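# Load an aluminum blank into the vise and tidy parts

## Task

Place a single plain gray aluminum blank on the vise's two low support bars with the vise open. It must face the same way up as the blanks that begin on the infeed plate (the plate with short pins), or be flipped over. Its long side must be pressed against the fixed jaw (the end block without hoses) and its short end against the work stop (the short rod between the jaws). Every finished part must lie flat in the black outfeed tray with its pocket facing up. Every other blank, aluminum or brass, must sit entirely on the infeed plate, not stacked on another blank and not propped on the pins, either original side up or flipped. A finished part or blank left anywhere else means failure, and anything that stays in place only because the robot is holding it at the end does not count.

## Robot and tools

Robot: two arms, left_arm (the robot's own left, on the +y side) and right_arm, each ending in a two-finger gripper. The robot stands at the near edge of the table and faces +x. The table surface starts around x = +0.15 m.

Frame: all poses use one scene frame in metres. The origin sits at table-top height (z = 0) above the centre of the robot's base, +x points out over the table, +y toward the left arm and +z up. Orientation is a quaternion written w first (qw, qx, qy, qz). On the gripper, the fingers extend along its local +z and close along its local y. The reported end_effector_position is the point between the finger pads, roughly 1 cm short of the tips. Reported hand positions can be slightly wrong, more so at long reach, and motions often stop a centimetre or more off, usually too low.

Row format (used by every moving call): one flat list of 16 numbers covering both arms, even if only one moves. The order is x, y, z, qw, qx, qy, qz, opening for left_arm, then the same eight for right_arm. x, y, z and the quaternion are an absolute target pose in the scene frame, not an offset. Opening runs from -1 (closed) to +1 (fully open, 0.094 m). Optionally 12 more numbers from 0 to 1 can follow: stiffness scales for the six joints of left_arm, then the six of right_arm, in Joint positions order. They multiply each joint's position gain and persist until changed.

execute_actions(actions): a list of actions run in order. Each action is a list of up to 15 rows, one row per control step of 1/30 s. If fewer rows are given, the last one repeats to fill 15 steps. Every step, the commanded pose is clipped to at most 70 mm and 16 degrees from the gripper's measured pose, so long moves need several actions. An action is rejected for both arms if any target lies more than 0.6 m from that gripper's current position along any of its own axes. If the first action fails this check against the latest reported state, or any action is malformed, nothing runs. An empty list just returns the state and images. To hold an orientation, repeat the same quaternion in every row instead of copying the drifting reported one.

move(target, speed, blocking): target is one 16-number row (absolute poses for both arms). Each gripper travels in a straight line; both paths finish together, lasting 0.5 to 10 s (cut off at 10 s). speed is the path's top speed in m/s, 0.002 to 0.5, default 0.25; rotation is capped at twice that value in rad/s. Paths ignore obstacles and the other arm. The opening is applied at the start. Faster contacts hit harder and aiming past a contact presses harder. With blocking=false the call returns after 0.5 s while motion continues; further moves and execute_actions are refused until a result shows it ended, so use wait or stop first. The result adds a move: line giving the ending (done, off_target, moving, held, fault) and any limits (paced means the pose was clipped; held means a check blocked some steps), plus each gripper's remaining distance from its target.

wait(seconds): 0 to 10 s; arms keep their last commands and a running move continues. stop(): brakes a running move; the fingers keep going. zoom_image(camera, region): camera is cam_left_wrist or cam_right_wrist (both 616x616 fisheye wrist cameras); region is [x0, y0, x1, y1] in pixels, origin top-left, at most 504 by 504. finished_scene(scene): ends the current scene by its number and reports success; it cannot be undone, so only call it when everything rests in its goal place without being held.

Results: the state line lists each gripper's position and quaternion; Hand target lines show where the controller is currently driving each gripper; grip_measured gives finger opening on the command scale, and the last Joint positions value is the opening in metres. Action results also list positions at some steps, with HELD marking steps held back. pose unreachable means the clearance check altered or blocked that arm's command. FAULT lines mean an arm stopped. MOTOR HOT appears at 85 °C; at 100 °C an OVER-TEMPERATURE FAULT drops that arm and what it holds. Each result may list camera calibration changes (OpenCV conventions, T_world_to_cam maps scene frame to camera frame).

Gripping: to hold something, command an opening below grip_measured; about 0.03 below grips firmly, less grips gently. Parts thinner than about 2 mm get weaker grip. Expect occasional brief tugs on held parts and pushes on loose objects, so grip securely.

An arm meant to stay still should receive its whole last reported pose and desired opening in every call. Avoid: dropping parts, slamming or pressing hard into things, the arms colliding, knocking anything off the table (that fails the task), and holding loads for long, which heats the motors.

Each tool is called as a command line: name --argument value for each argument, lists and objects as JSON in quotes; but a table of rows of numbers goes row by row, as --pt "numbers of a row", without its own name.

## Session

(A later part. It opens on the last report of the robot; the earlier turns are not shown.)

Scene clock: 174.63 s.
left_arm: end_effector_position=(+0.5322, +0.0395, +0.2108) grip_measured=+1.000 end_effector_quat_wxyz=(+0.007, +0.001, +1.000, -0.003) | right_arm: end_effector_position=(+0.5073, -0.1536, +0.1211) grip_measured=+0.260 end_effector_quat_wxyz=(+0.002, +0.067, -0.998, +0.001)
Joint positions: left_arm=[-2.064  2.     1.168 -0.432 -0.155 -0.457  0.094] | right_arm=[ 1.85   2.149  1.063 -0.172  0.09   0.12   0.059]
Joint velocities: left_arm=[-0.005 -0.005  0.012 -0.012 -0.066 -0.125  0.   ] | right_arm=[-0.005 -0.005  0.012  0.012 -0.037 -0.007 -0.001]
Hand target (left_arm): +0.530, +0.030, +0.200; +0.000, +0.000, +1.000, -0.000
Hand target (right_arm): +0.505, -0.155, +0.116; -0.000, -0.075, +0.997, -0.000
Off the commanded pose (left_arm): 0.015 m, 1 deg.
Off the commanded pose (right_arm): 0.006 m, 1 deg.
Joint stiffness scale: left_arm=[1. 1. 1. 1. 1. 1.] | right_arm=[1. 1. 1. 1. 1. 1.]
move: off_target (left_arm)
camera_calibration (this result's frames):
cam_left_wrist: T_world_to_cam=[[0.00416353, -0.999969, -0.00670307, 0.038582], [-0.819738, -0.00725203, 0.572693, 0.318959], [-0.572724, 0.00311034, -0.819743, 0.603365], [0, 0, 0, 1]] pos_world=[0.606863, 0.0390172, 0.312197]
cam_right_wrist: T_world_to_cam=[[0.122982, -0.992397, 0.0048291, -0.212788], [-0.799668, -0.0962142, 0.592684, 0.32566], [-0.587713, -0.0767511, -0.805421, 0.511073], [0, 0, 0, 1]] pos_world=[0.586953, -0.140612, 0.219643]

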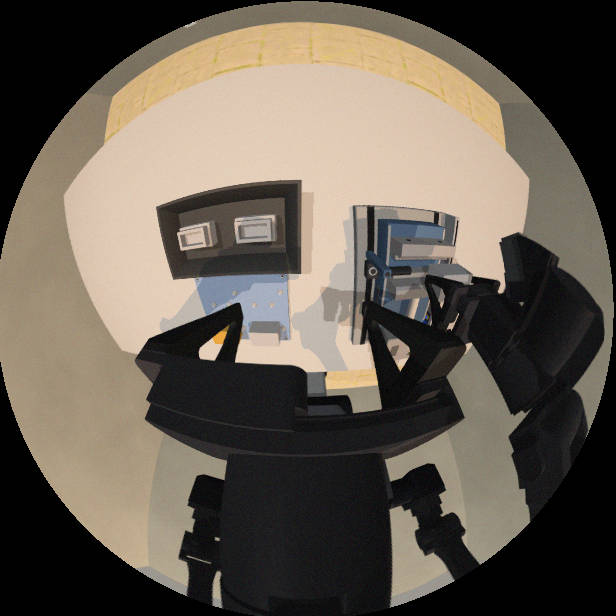

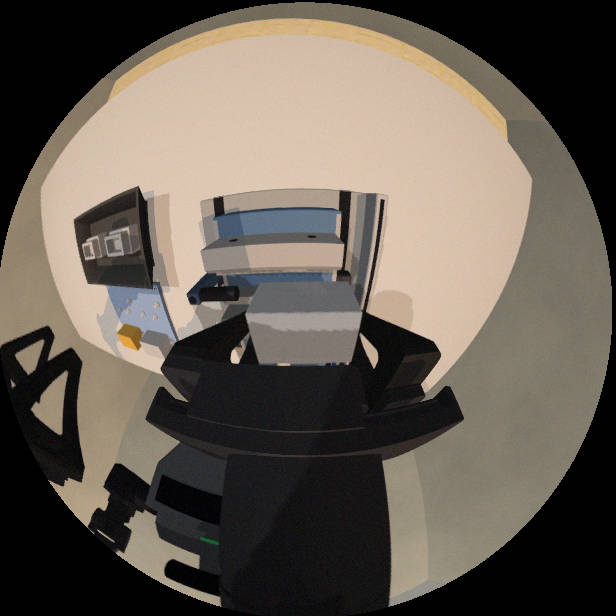

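move --target '[0.53,0.03,0.2,0,0.0,1,0,1,0.509,-0.155,0.085,0,-0.075,0.997,0,0.2]' --speed 0.02

zoom_image --camera "cam_right_wrist" --region '[150,120,460,400]'

zoom_image --camera "cam_left_wrist" --region '[360,150,520,330]'

Scene clock: 183.57 s.
left_arm: end_effector_position=(+0.5322, +0.0395, +0.2108) grip_measured=+1.000 end_effector_quat_wxyz=(+0.007, +0.001, +1.000, -0.003) | right_arm: end_effector_position=(+0.4997, -0.1546, +0.1124) grip_measured=+0.260 end_effector_quat_wxyz=(+0.011, +0.078, -0.997, +0.000)
Joint positions: left_arm=[-2.064  2.     1.168 -0.432 -0.155 -0.457  0.094] | right_arm=[ 1.849  2.172  1.066 -0.172  0.085  0.099  0.059]
Joint velocities: left_arm=[-0.015 -0.015  0.007 -0.017 -0.022  0.051  0.   ] | right_arm=[-0.015  0.005  0.012  0.002  0.051  0.037  0.   ]
Hand target (left_arm): +0.530, +0.030, +0.200; +0.000, +0.000, +1.000, -0.000
Hand target (right_arm): +0.508, -0.155, +0.087; -0.000, -0.075, +0.997, -0.000
Off the commanded pose (left_arm): 0.015 m, 1 deg.
Off the commanded pose (right_arm): 0.029 m, 1 deg.
Joint stiffness scale: left_arm=[1. 1. 1. 1. 1. 1.] | right_arm=[1. 1. 1. 1. 1. 1.]
move: off_target (left_arm, right_arm)
camera_calibration (this result's frames):
cam_left_wrist: T_world_to_cam=[[0.00416353, -0.999969, -0.00670307, 0.038582], [-0.819738, -0.00725203, 0.572693, 0.318959], [-0.572724, 0.00311034, -0.819743, 0.603365], [0, 0, 0, 1]] pos_world=[0.606863, 0.0390172, 0.312197]
cam_right_wrist: T_world_to_cam=[[0.14432, -0.989528, 0.0025581, -0.222765], [-0.786105, -0.11308, 0.607661, 0.313575], [-0.601008, -0.0897082, -0.794193, 0.502833], [0, 0, 0, 1]] pos_world=[0.580858, -0.139865, 0.209369]

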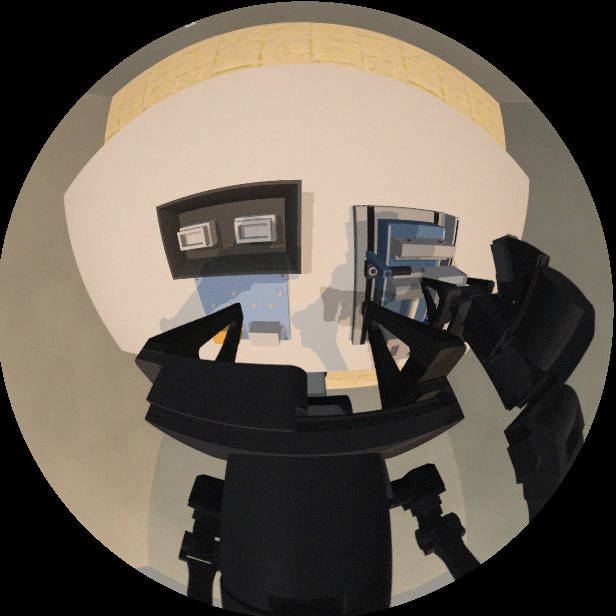

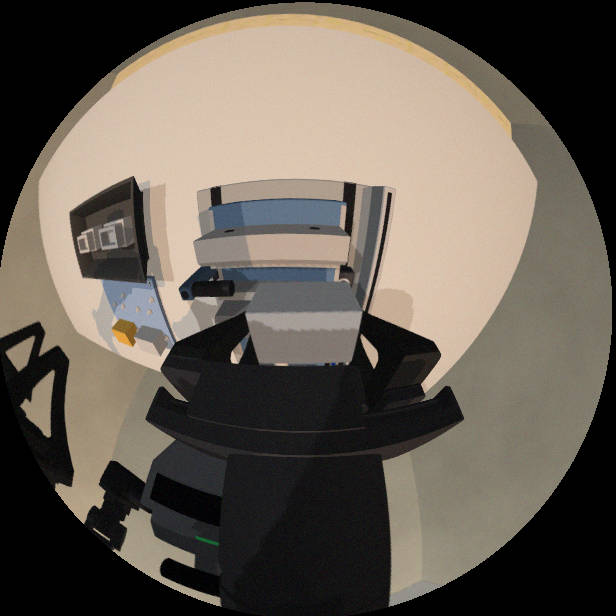

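Region (150, 120, 460, 400) of cam_right_wrist's 616x616 image, scaled by 1.626, with more detail than that image has; it fills the top 455 rows of this view, and the rest is white.

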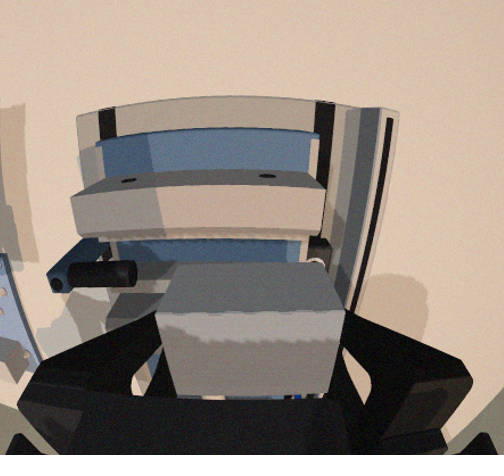

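Region (360, 150, 520, 330) of cam_left_wrist's 616x616 image, scaled by 2.800, with more detail than that image has.

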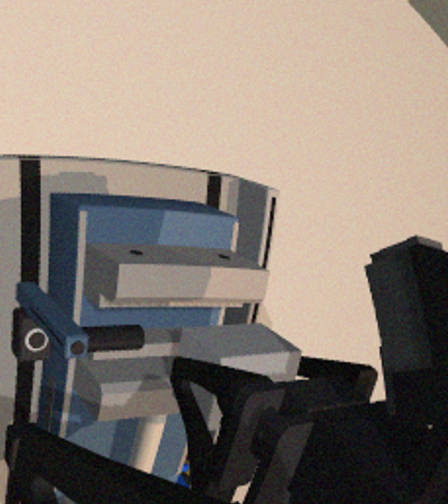

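move --target '[0.53,0.03,0.2,0,0.0,1,0,1,0.519,-0.155,0.118,0,-0.075,0.997,0,0.2]' --speed 0.02

move --target '[0.53,0.03,0.2,0,0.0,1,0,1,0.522,-0.155,0.097,0,-0.075,0.997,0,0.2]' --speed 0.015

zoom_image --camera "cam_right_wrist" --region '[150,120,460,400]'

Scene clock: 195.33 s.
left_arm: end_effector_position=(+0.5322, +0.0395, +0.2108) grip_measured=+1.000 end_effector_quat_wxyz=(+0.007, +0.001, +1.000, -0.003) | right_arm: end_effector_position=(+0.5086, -0.1524, +0.1141) grip_measured=+0.260 end_effector_quat_wxyz=(+0.005, +0.078, -0.997, -0.001)
Joint positions: left_arm=[-2.064  2.     1.168 -0.432 -0.155 -0.457  0.094] | right_arm=[ 1.849  2.169  1.082 -0.177  0.085  0.098  0.059]
Joint velocities: left_arm=[ 0.005  0.005 -0.022 -0.007  0.081 -0.037  0.   ] | right_arm=[ 0.015 -0.005 -0.012  0.002 -0.037  0.022 -0.   ]
Hand target (left_arm): +0.530, +0.030, +0.200; +0.000, +0.000, +1.000, -0.000
Hand target (right_arm): +0.519, -0.155, +0.118; +0.000, -0.075, +0.997, +0.000
Off the commanded pose (left_arm): 0.015 m, 1 deg.
Off the commanded pose (right_arm): 0.011 m, 1 deg.
Joint stiffness scale: left_arm=[1. 1. 1. 1. 1. 1.] | right_arm=[1. 1. 1. 1. 1. 1.]
move: off_target (left_arm, right_arm)
camera_calibration (this result's frames):
cam_left_wrist: T_world_to_cam=[[0.00416353, -0.999969, -0.00670307, 0.038582], [-0.819738, -0.00725203, 0.572693, 0.318959], [-0.572724, 0.00311034, -0.819743, 0.603365], [0, 0, 0, 1]] pos_world=[0.606863, 0.0390172, 0.312197]
cam_right_wrist: T_world_to_cam=[[0.143979, -0.98958, 0.000845344, -0.221502], [-0.79318, -0.114893, 0.598051, 0.324189], [-0.591722, -0.0867775, -0.801458, 0.50637], [0, 0, 0, 1]] pos_world=[0.588662, -0.138005, 0.212139]

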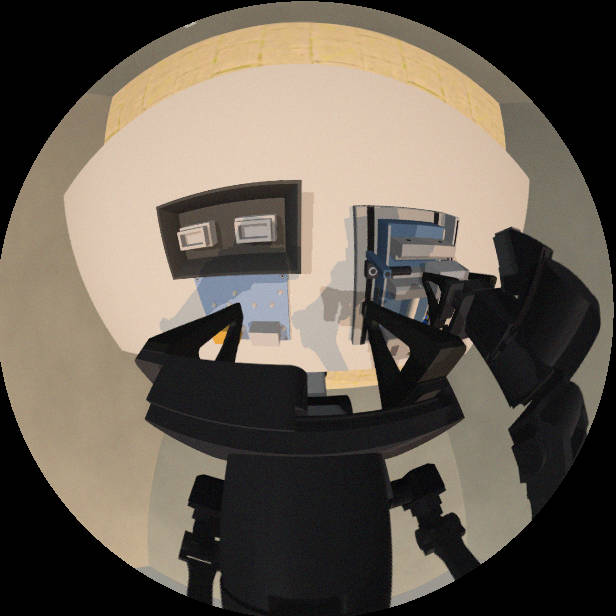

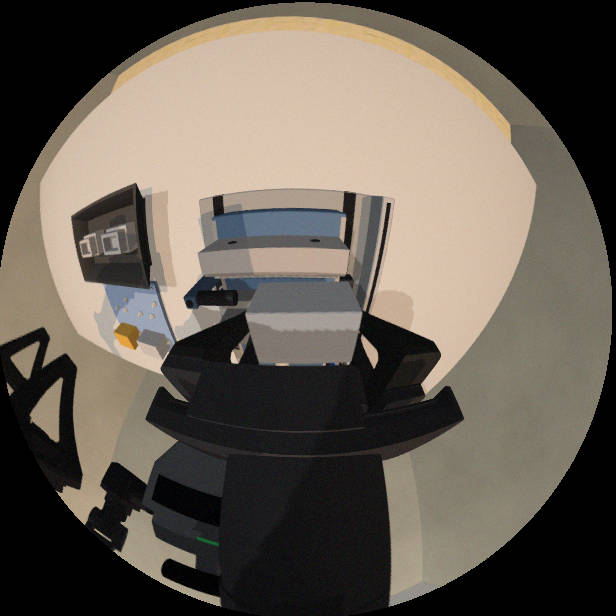

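Scene clock: 197.00 s.
left_arm: end_effector_position=(+0.5322, +0.0395, +0.2108) grip_measured=+1.000 end_effector_quat_wxyz=(+0.007, +0.001, +1.000, -0.003) | right_arm: end_effector_position=(+0.5110, -0.1532, +0.1010) grip_measured=+0.260 end_effector_quat_wxyz=(+0.009, +0.076, -0.997, +0.000)
Joint positions: left_arm=[-2.064  2.     1.168 -0.432 -0.155 -0.457  0.094] | right_arm=[ 1.844  2.206  1.112 -0.177  0.085  0.098  0.059]
Joint velocities: left_arm=[-0.005  0.005 -0.012 -0.012 -0.037 -0.007  0.   ] | right_arm=[-0.005 -0.015  0.002 -0.022 -0.007 -0.051 -0.   ]
Hand target (left_arm): +0.530, +0.030, +0.200; +0.000, +0.000, +1.000, -0.000
Hand target (right_arm): +0.522, -0.155, +0.097; +0.000, -0.075, +0.997, +0.000
Off the commanded pose (left_arm): 0.015 m, 1 deg.
Off the commanded pose (right_arm): 0.012 m, 1 deg.
Joint stiffness scale: left_arm=[1. 1. 1. 1. 1. 1.] | right_arm=[1. 1. 1. 1. 1. 1.]
move: off_target (left_arm, right_arm)
camera_calibration (this result's frames):
cam_left_wrist: T_world_to_cam=[[0.00416353, -0.999969, -0.00670307, 0.038582], [-0.819738, -0.00725203, 0.572693, 0.318959], [-0.572724, 0.00311034, -0.819743, 0.603365], [0, 0, 0, 1]] pos_world=[0.606863, 0.0390172, 0.312197]
cam_right_wrist: T_world_to_cam=[[0.140266, -0.990109, 0.00300445, -0.221003], [-0.789835, -0.110063, 0.603363, 0.332381], [-0.597064, -0.087004, -0.797461, 0.499484], [0, 0, 0, 1]] pos_world=[0.591749, -0.138778, 0.198437]

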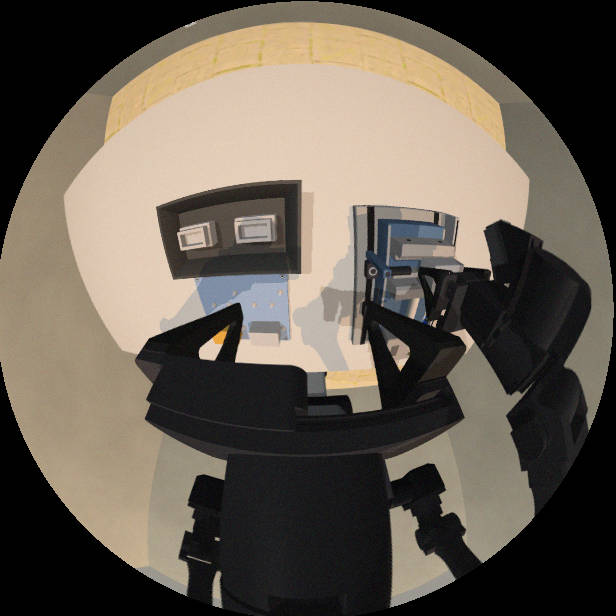

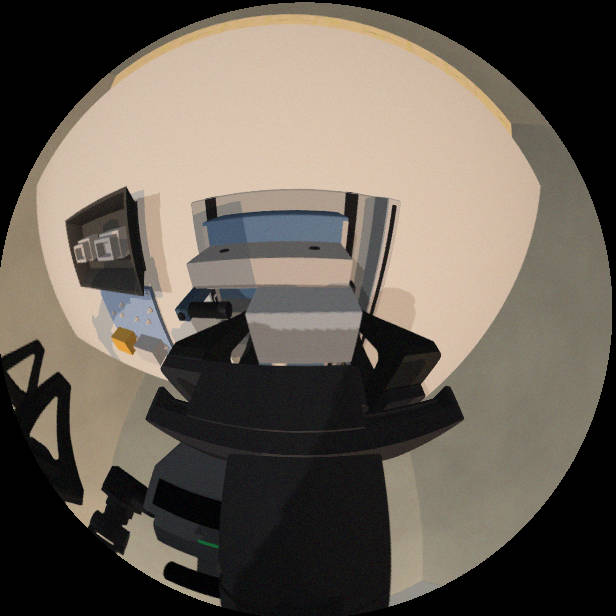

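Region (150, 120, 460, 400) of cam_right_wrist's 616x616 image, scaled by 1.626, with more detail than that image has; it fills the top 455 rows of this view, and the rest is white.

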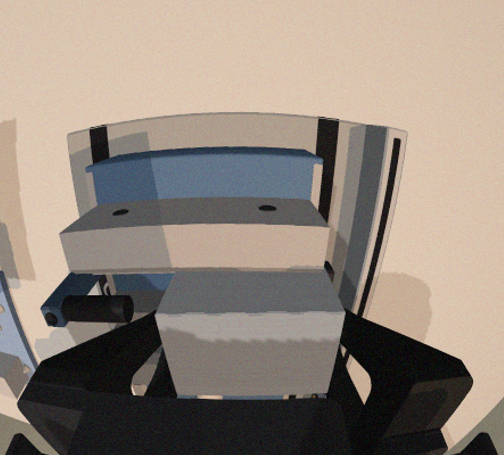

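In. Continue down, then release slightly.

move --target '[0.53,0.03,0.2,0,0.0,1,0,1,0.527,-0.155,0.082,0,-0.075,0.997,0,0.2]' --speed 0.015

zoom_image --camera "cam_left_wrist" --region '[360,150,520,330]'

Scene clock: 205.90 s.
left_arm: end_effector_position=(+0.5322, +0.0395, +0.2108) grip_measured=+1.000 end_effector_quat_wxyz=(+0.007, +0.001, +1.000, -0.003) | right_arm: end_effector_position=(+0.5111, -0.1531, +0.0986) grip_measured=+0.260 end_effector_quat_wxyz=(+0.010, +0.076, -0.997, -0.001)
Joint positions: left_arm=[-2.064  2.     1.168 -0.432 -0.155 -0.457  0.094] | right_arm=[ 1.843  2.212  1.117 -0.177  0.082  0.097  0.059]
Joint velocities: left_arm=[ 0.005 -0.005  0.002 -0.017  0.007 -0.037  0.   ] | right_arm=[-0.005 -0.015 -0.007 -0.002 -0.037 -0.007  0.001]
Hand target (left_arm): +0.530, +0.030, +0.200; +0.000, +0.000, +1.000, -0.000
Hand target (right_arm): +0.526, -0.155, +0.083; +0.000, -0.075, +0.997, +0.000
Off the commanded pose (left_arm): 0.015 m, 1 deg.
Off the commanded pose (right_arm): 0.023 m, 1 deg.
Joint stiffness scale: left_arm=[1. 1. 1. 1. 1. 1.] | right_arm=[1. 1. 1. 1. 1. 1.]
move: off_target (left_arm, right_arm)
camera_calibration (this result's frames):
cam_left_wrist: T_world_to_cam=[[0.00416353, -0.999969, -0.00670307, 0.038582], [-0.819738, -0.00725203, 0.572693, 0.318959], [-0.572724, 0.00311034, -0.819743, 0.603365], [0, 0, 0, 1]] pos_world=[0.606863, 0.0390172, 0.312197]
cam_right_wrist: T_world_to_cam=[[0.140037, -0.990146, 0.000865283, -0.220628], [-0.788569, -0.110999, 0.604845, 0.332952], [-0.598789, -0.0853829, -0.796343, 0.498655], [0, 0, 0, 1]] pos_world=[0.592041, -0.13892, 0.195907]

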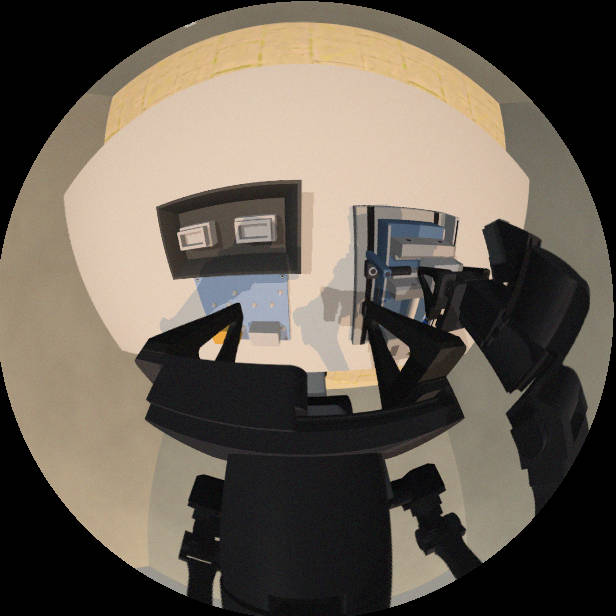

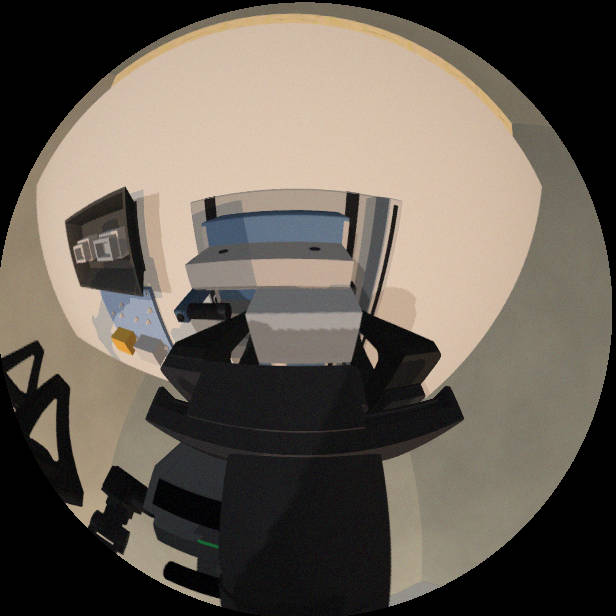

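Region (360, 150, 520, 330) of cam_left_wrist's 616x616 image, scaled by 2.800, with more detail than that image has.

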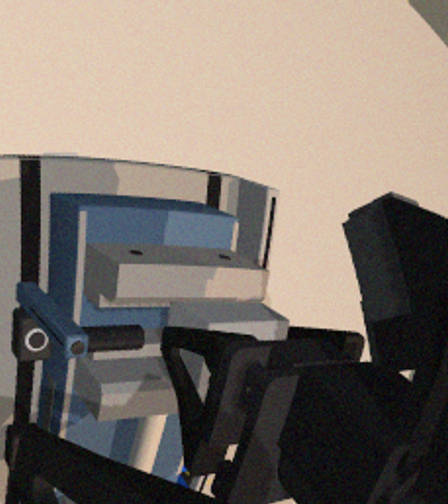

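move --target '[0.53,0.03,0.2,0,0.0,1,0,1,0.515,-0.154,0.098,0,-0.075,0.997,0,0.42]' --speed 0.015

move --target '[0.53,0.03,0.2,0,0.0,1,0,1,0.515,-0.154,0.128,0,-0.075,0.997,0,0.42]' --speed 0.02

Scene clock: 213.40 s.
left_arm: end_effector_position=(+0.5322, +0.0395, +0.2108) grip_measured=+1.000 end_effector_quat_wxyz=(+0.007, +0.001, +1.000, -0.003) | right_arm: end_effector_position=(+0.5113, -0.1531, +0.0985) grip_measured=+0.419 end_effector_quat_wxyz=(+0.008, +0.076, -0.997, -0.001)
Joint positions: left_arm=[-2.064  2.     1.168 -0.432 -0.155 -0.457  0.094] | right_arm=[ 1.843  2.212  1.116 -0.173  0.082  0.097  0.067]
Joint velocities: left_arm=[-0.015 -0.015 -0.002 -0.027  0.037  0.022  0.   ] | right_arm=[ 0.005 -0.024 -0.007  0.002  0.037 -0.007  0.001]
Hand target (left_arm): +0.530, +0.030, +0.200; +0.000, +0.000, +1.000, -0.000
Hand target (right_arm): +0.515, -0.154, +0.098; -0.000, -0.075, +0.997, +0.000
Off the commanded pose (left_arm): 0.015 m, 1 deg.
Off the commanded pose (right_arm): 0.004 m, 1 deg.
Joint stiffness scale: left_arm=[1. 1. 1. 1. 1. 1.] | right_arm=[1. 1. 1. 1. 1. 1.]
move: off_target (left_arm)
camera_calibration (this result's frames):
cam_left_wrist: T_world_to_cam=[[0.00416353, -0.999969, -0.00670307, 0.038582], [-0.819738, -0.00725203, 0.572693, 0.318959], [-0.572724, 0.00311034, -0.819743, 0.603365], [0, 0, 0, 1]] pos_world=[0.606863, 0.0390172, 0.312197]
cam_right_wrist: T_world_to_cam=[[0.139806, -0.990179, 0.000579393, -0.220456], [-0.790152, -0.111211, 0.602737, 0.334161], [-0.596753, -0.0847238, -0.79794, 0.497942], [0, 0, 0, 1]] pos_world=[0.592008, -0.138941, 0.196044]

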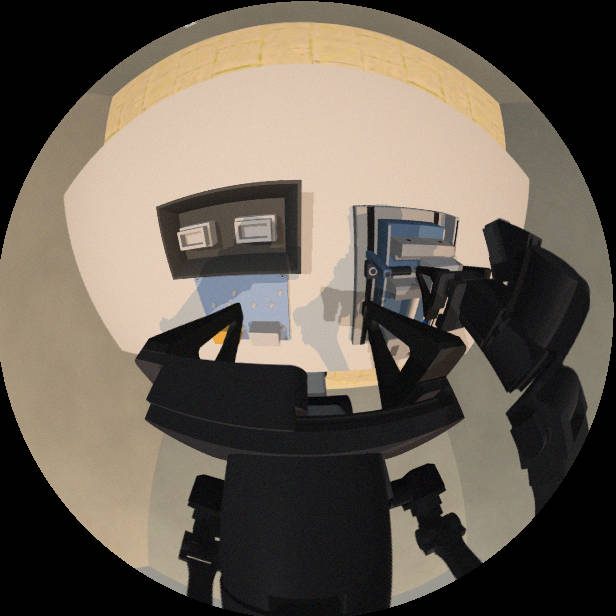

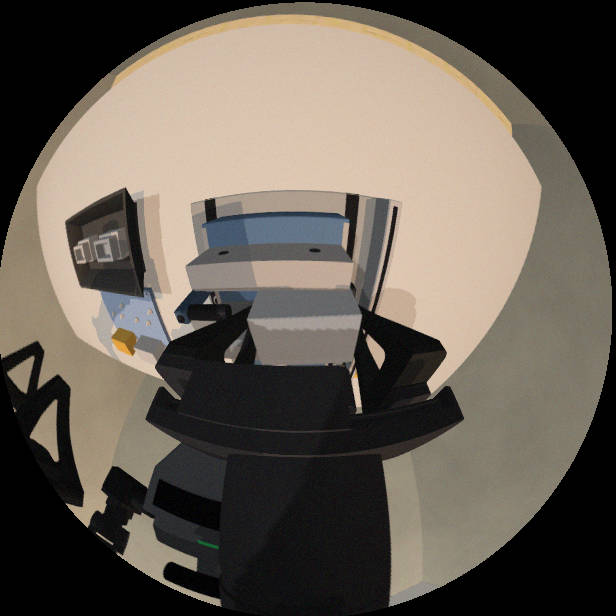

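Scene clock: 215.20 s.
left_arm: end_effector_position=(+0.5322, +0.0395, +0.2108) grip_measured=+1.000 end_effector_quat_wxyz=(+0.007, +0.001, +1.000, -0.003) | right_arm: end_effector_position=(+0.5158, -0.1544, +0.1217) grip_measured=+0.419 end_effector_quat_wxyz=(-0.004, +0.075, -0.997, -0.002)
Joint positions: left_arm=[-2.064  2.     1.168 -0.432 -0.155 -0.457  0.094] | right_arm=[ 1.843  2.149  1.076 -0.173  0.084  0.097  0.067]
Joint velocities: left_arm=[ 0.015 -0.005 -0.002  0.002  0.022  0.037  0.   ] | right_arm=[-0.015 -0.005  0.007 -0.012  0.037 -0.037  0.001]
Hand target (left_arm): +0.530, +0.030, +0.200; +0.000, +0.000, +1.000, -0.000
Hand target (right_arm): +0.514, -0.154, +0.127; -0.000, -0.075, +0.997, +0.000
Off the commanded pose (left_arm): 0.015 m, 1 deg.
Off the commanded pose (right_arm): 0.006 m, 0 deg.
Joint stiffness scale: left_arm=[1. 1. 1. 1. 1. 1.] | right_arm=[1. 1. 1. 1. 1. 1.]
move: off_target (left_arm)
camera_calibration (this result's frames):
cam_left_wrist: T_world_to_cam=[[0.00416353, -0.999969, -0.00670307, 0.038582], [-0.819738, -0.00725203, 0.572693, 0.318959], [-0.572724, 0.00311034, -0.819743, 0.603365], [0, 0, 0, 1]] pos_world=[0.606863, 0.0390172, 0.312197]
cam_right_wrist: T_world_to_cam=[[0.137743, -0.990468, -0.000125159, -0.221268], [-0.804427, -0.111944, 0.583408, 0.333155], [-0.577861, -0.0802598, -0.812179, 0.511665], [0, 0, 0, 1]] pos_world=[0.594149, -0.140798, 0.221171]

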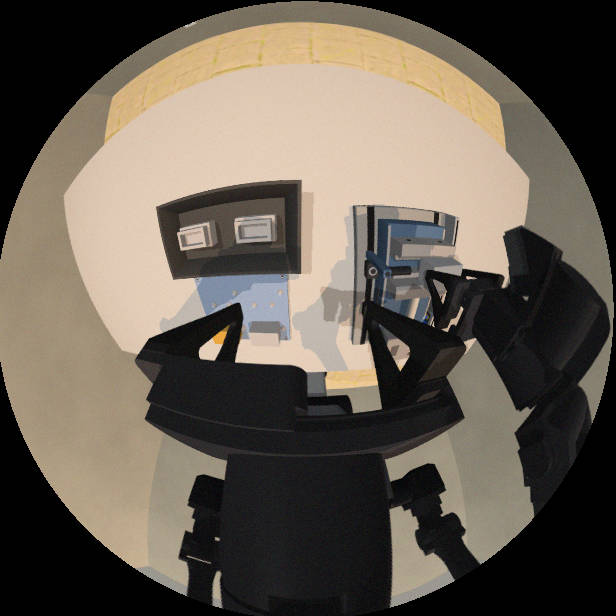

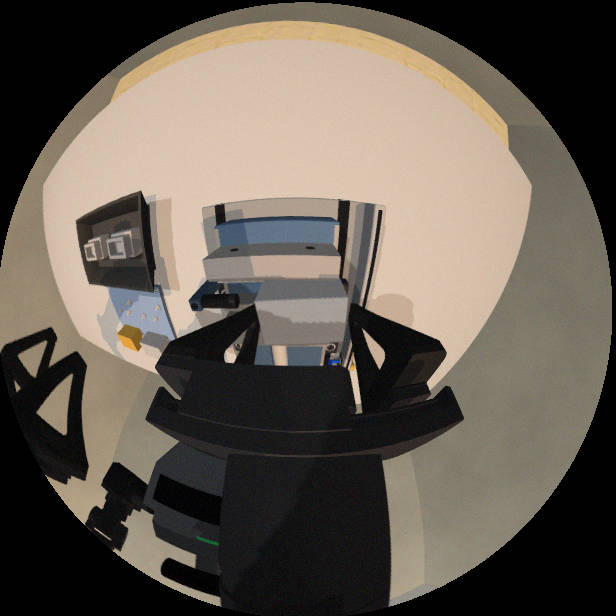

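move --target '[0.5,0.1,0.22,0,0.0,1,0,1,0.517,-0.122,0.124,0,-0.075,0.997,0,0.42]' --speed 0.03

zoom_image --camera "cam_right_wrist" --region '[170,200,430,380]'

Scene clock: 223.20 s.
left_arm: end_effector_position=(+0.4974, +0.0922, +0.2174) grip_measured=+1.000 end_effector_quat_wxyz=(-0.004, -0.000, +1.000, +0.001) | right_arm: end_effector_position=(+0.5133, -0.1310, +0.1251) grip_measured=+0.419 end_effector_quat_wxyz=(-0.001, +0.077, -0.997, +0.002)
Joint positions: left_arm=[-1.998  1.919  1.007 -0.367 -0.133 -0.398  0.094] | right_arm=[ 1.893  2.149  1.092 -0.2    0.106  0.141  0.067]
Joint velocities: left_arm=[ 0.005  0.005 -0.012 -0.007  0.007  0.022  0.   ] | right_arm=[ 0.005 -0.005 -0.027  0.012 -0.066  0.007  0.   ]
Hand target (left_arm): +0.500, +0.100, +0.219; -0.000, +0.000, +1.000, +0.001
Hand target (right_arm): +0.517, -0.122, +0.124; +0.000, -0.075, +0.997, -0.000
Off the commanded pose (left_arm): 0.009 m, 1 deg.
Off the commanded pose (right_arm): 0.010 m, 0 deg.
Joint stiffness scale: left_arm=[1. 1. 1. 1. 1. 1.] | right_arm=[1. 1. 1. 1. 1. 1.]
move: done
camera_calibration (this result's frames):
cam_left_wrist: T_world_to_cam=[[0.00545626, -0.999884, -0.0142142, 0.092476], [-0.806504, -0.0128038, 0.591089, 0.276927], [-0.591203, 0.00823867, -0.806481, 0.594564], [0, 0, 0, 1]] pos_world=[0.574346, 0.0911126, 0.31713]
cam_right_wrist: T_world_to_cam=[[0.142155, -0.98982, 0.00692262, -0.200807], [-0.800996, -0.110922, 0.588305, 0.329503], [-0.581548, -0.0891755, -0.80861, 0.515147], [0, 0, 0, 1]] pos_world=[0.592059, -0.116275, 0.224095]

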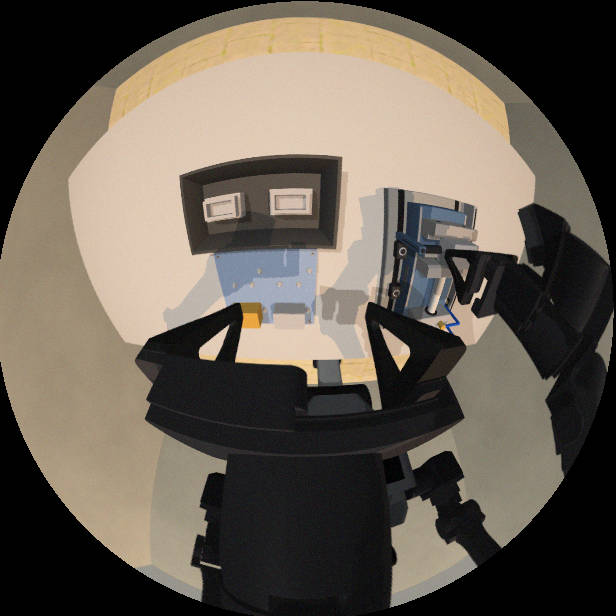

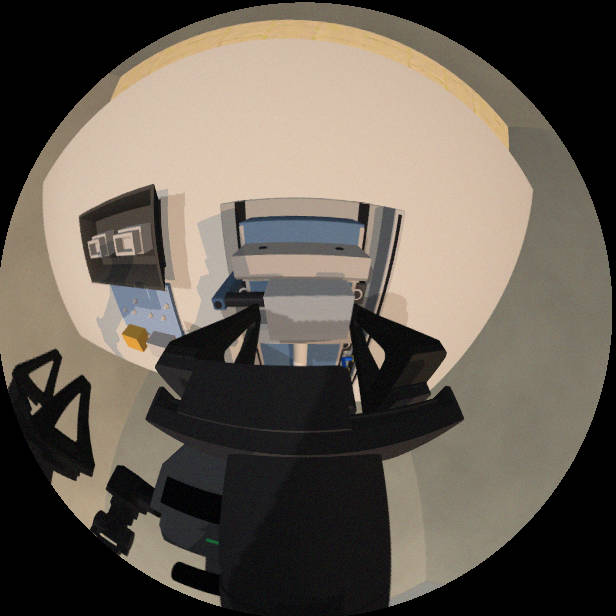

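Region (170, 200, 430, 380) of cam_right_wrist's 616x616 image, scaled by 1.938, with more detail than that image has; it fills the top 349 rows of this view, and the rest is white.

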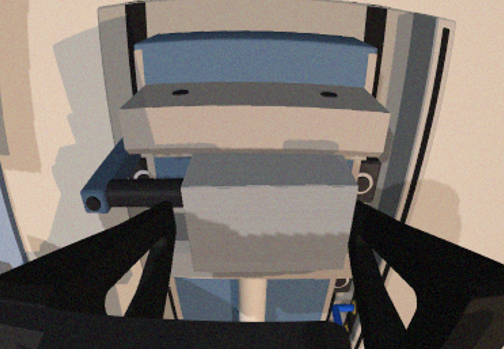

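move --target '[0.5,0.1,0.22,0,0.0,1,0,1,0.515,-0.125,0.122,0,-0.075,0.997,0,0.2]' --speed 0.02

move --target '[0.5,0.1,0.22,0,0.0,1,0,1,0.535,-0.115,0.118,0,-0.075,0.997,0,0.2]' --speed 0.02

zoom_image --camera "cam_right_wrist" --region '[170,200,430,380]'

Scene clock: 231.63 s.
left_arm: end_effector_position=(+0.4985, +0.0920, +0.2187) grip_measured=+1.000 end_effector_quat_wxyz=(-0.003, -0.000, +1.000, +0.000) | right_arm: end_effector_position=(+0.5133, -0.1313, +0.1251) grip_measured=+0.252 end_effector_quat_wxyz=(-0.001, +0.077, -0.997, +0.002)
Joint positions: left_arm=[-1.998  1.916  1.007 -0.367 -0.133 -0.397  0.094] | right_arm=[ 1.892  2.149  1.092 -0.2    0.107  0.141  0.059]
Joint velocities: left_arm=[-0.015 -0.015 -0.007 -0.012  0.051  0.051  0.   ] | right_arm=[-0.005 -0.005 -0.007 -0.012  0.007  0.037  0.   ]
Hand target (left_arm): +0.500, +0.100, +0.220; -0.000, -0.000, +1.000, +0.001
Hand target (right_arm): +0.515, -0.125, +0.122; -0.000, -0.075, +0.997, +0.000
Off the commanded pose (left_arm): 0.008 m, 0 deg.
Off the commanded pose (right_arm): 0.007 m, 0 deg.
Joint stiffness scale: left_arm=[1. 1. 1. 1. 1. 1.] | right_arm=[1. 1. 1. 1. 1. 1.]
move: done
camera_calibration (this result's frames):
cam_left_wrist: T_world_to_cam=[[0.00513875, -0.999902, -0.0130267, 0.0921428], [-0.808154, -0.0118248, 0.588852, 0.27823], [-0.588949, 0.00750158, -0.808136, 0.59549], [0, 0, 0, 1]] pos_world=[0.575092, 0.0909567, 0.3186]
cam_right_wrist: T_world_to_cam=[[0.141418, -0.989919, 0.00779751, -0.200887], [-0.801208, -0.109825, 0.588221, 0.329815], [-0.581435, -0.0894322, -0.808663, 0.515072], [0, 0, 0, 1]] pos_world=[0.59214, -0.116576, 0.224082]

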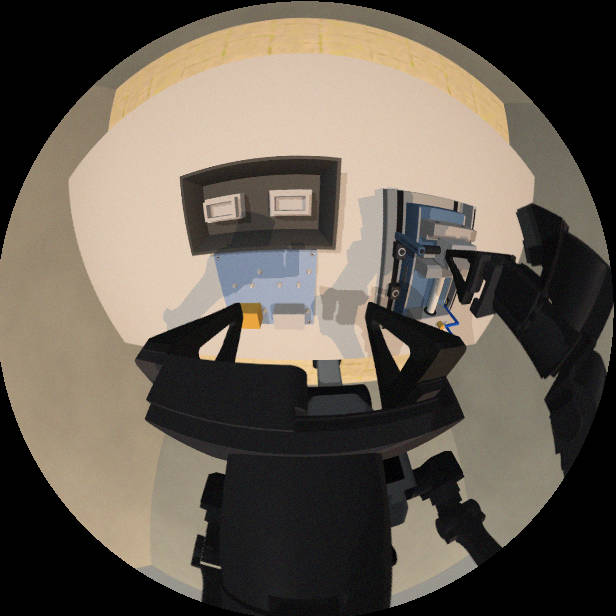

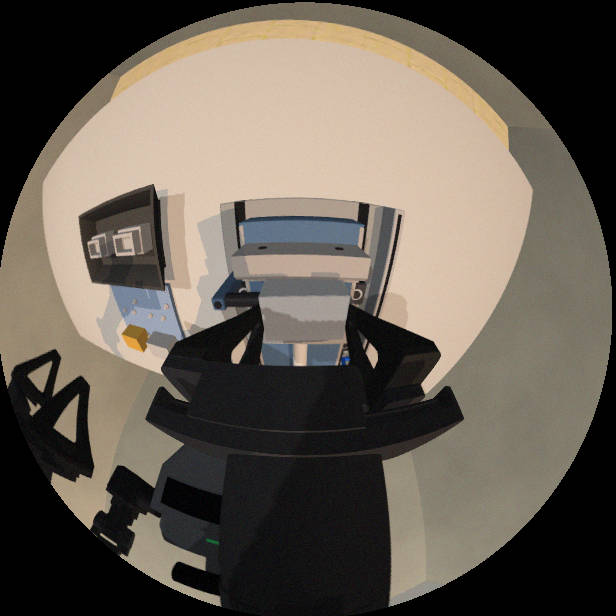

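Scene clock: 233.27 s.
left_arm: end_effector_position=(+0.4984, +0.0919, +0.2187) grip_measured=+1.000 end_effector_quat_wxyz=(-0.003, -0.000, +1.000, +0.000) | right_arm: end_effector_position=(+0.5156, -0.1305, +0.1260) grip_measured=+0.252 end_effector_quat_wxyz=(+0.015, +0.075, -0.997, +0.006)
Joint positions: left_arm=[-1.998  1.916  1.007 -0.367 -0.132 -0.397  0.094] | right_arm=[ 1.893  2.153  1.122 -0.259  0.107  0.149  0.059]
Joint velocities: left_arm=[-0.005  0.005  0.012  0.002  0.066 -0.007  0.   ] | right_arm=[-0.005 -0.005 -0.017 -0.017  0.007  0.007  0.001]
Hand target (left_arm): +0.500, +0.100, +0.220; -0.000, -0.000, +1.000, +0.000
Hand target (right_arm): +0.534, -0.115, +0.120; +0.000, -0.075, +0.997, +0.000
Off the commanded pose (left_arm): 0.008 m, 0 deg.
Off the commanded pose (right_arm): 0.026 m, 2 deg.
Joint stiffness scale: left_arm=[1. 1. 1. 1. 1. 1.] | right_arm=[1. 1. 1. 1. 1. 1.]
move: off_target (right_arm)
camera_calibration (this result's frames):
cam_left_wrist: T_world_to_cam=[[0.00513909, -0.999906, -0.0126756, 0.092006], [-0.808067, -0.0116195, 0.588976, 0.27812], [-0.589068, 0.00721598, -0.808051, 0.595542], [0, 0, 0, 1]] pos_world=[0.575082, 0.0909316, 0.318589]
cam_right_wrist: T_world_to_cam=[[0.137477, -0.990422, 0.01284, -0.199067], [-0.782935, -0.100718, 0.613896, 0.31978], [-0.606723, -0.0944493, -0.789282, 0.527095], [0, 0, 0, 1]] pos_world=[0.597535, -0.115169, 0.222271]

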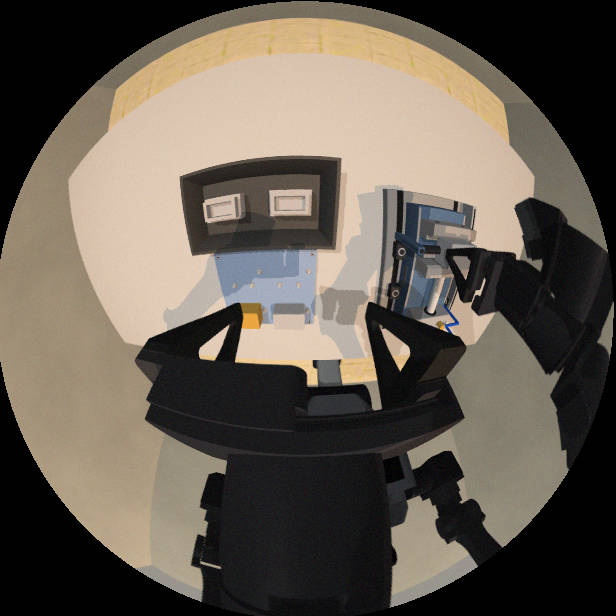

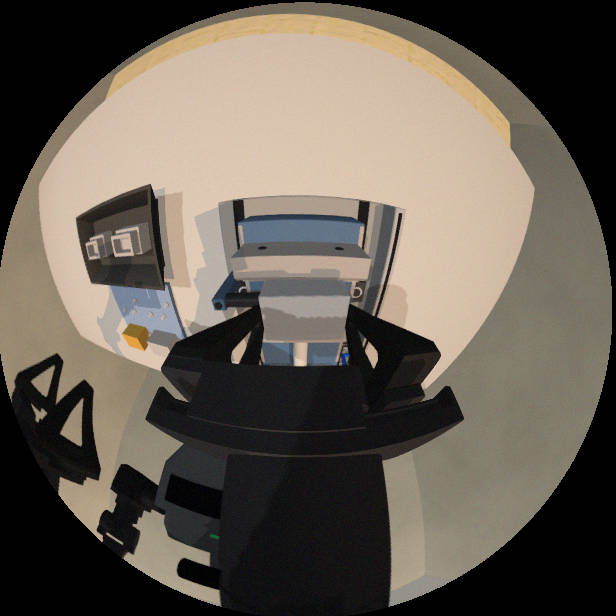

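Region (170, 200, 430, 380) of cam_right_wrist's 616x616 image, scaled by 1.938, with more detail than that image has; it fills the top 349 rows of this view, and the rest is white.

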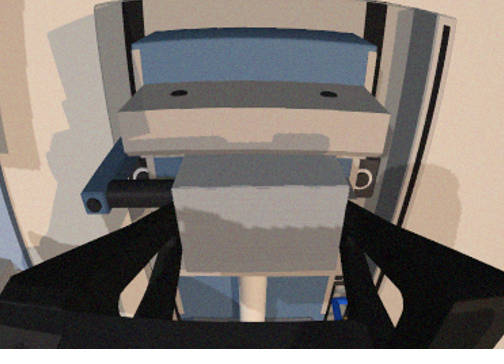

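move --target '[0.5,0.1,0.22,0,0.0,1,0,1,0.521,-0.105,0.122,0,-0.075,0.997,0,0.45]' --speed 0.015

zoom_image --camera "cam_right_wrist" --region '[170,200,430,380]'

Scene clock: 239.97 s.
left_arm: end_effector_position=(+0.4984, +0.0919, +0.2187) grip_measured=+1.000 end_effector_quat_wxyz=(-0.003, -0.000, +1.000, +0.000) | right_arm: end_effector_position=(+0.5128, -0.1238, +0.1267) grip_measured=+0.449 end_effector_quat_wxyz=(+0.014, +0.074, -0.997, +0.010)
Joint positions: left_arm=[-1.998  1.916  1.007 -0.367 -0.132 -0.397  0.094] | right_arm=[ 1.91   2.153  1.121 -0.259  0.12   0.167  0.068]
Joint velocities: left_arm=[ 0.005 -0.005 -0.007 -0.002 -0.037 -0.066  0.   ] | right_arm=[-0.005  0.005  0.002  0.007  0.007 -0.066 -0.002]
Hand target (left_arm): +0.500, +0.100, +0.220; -0.000, -0.000, +1.000, +0.000
Hand target (right_arm): +0.520, -0.105, +0.123; -0.000, -0.075, +0.997, +0.000
Off the commanded pose (left_arm): 0.008 m, 0 deg.
Off the commanded pose (right_arm): 0.021 m, 2 deg.
Joint stiffness scale: left_arm=[1. 1. 1. 1. 1. 1.] | right_arm=[1. 1. 1. 1. 1. 1.]
move: off_target (right_arm)
camera_calibration (this result's frames):
cam_left_wrist: T_world_to_cam=[[0.00513909, -0.999906, -0.0126756, 0.092006], [-0.808067, -0.0116195, 0.588976, 0.27812], [-0.589068, 0.00721598, -0.808051, 0.595542], [0, 0, 0, 1]] pos_world=[0.575082, 0.0909316, 0.318589]
cam_right_wrist: T_world_to_cam=[[0.136385, -0.990434, 0.0209916, -0.192576], [-0.784558, -0.0950489, 0.612727, 0.319441], [-0.60487, -0.100036, -0.790016, 0.525085], [0, 0, 0, 1]] pos_world=[0.594493, -0.107844, 0.223138]

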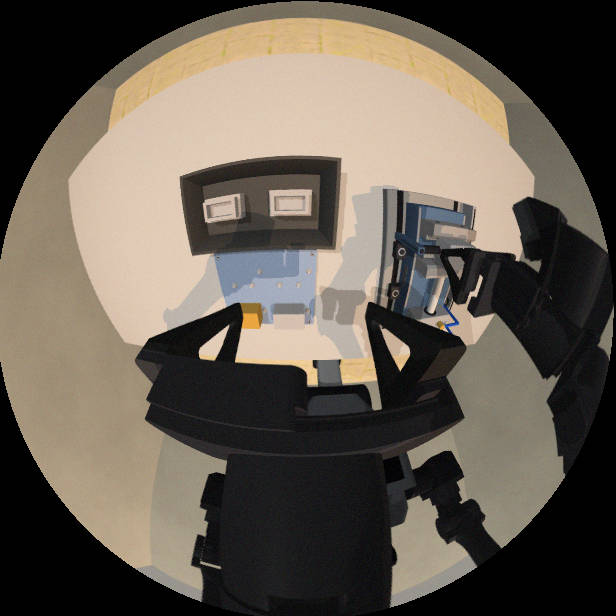

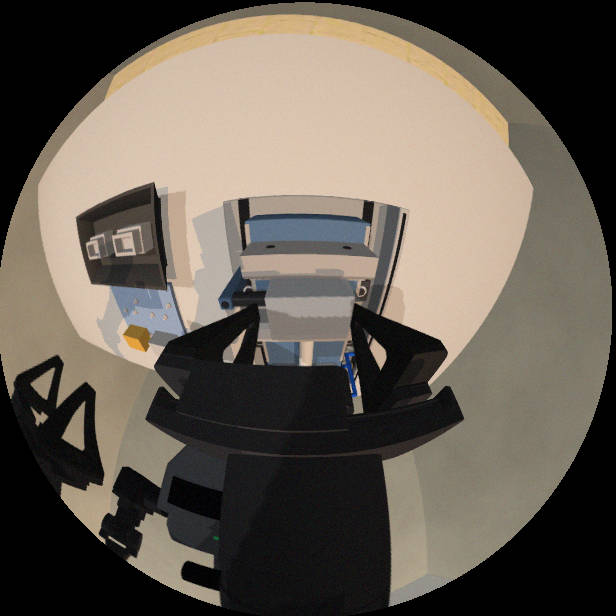

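Region (170, 200, 430, 380) of cam_right_wrist's 616x616 image, scaled by 1.938, with more detail than that image has; it fills the top 349 rows of this view, and the rest is white.

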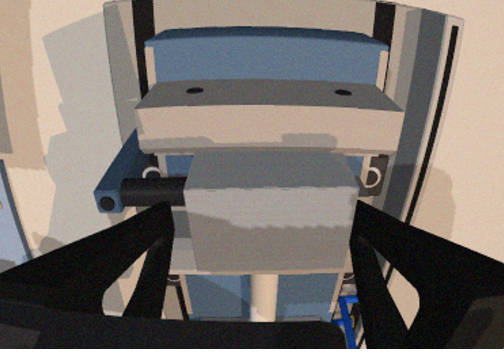

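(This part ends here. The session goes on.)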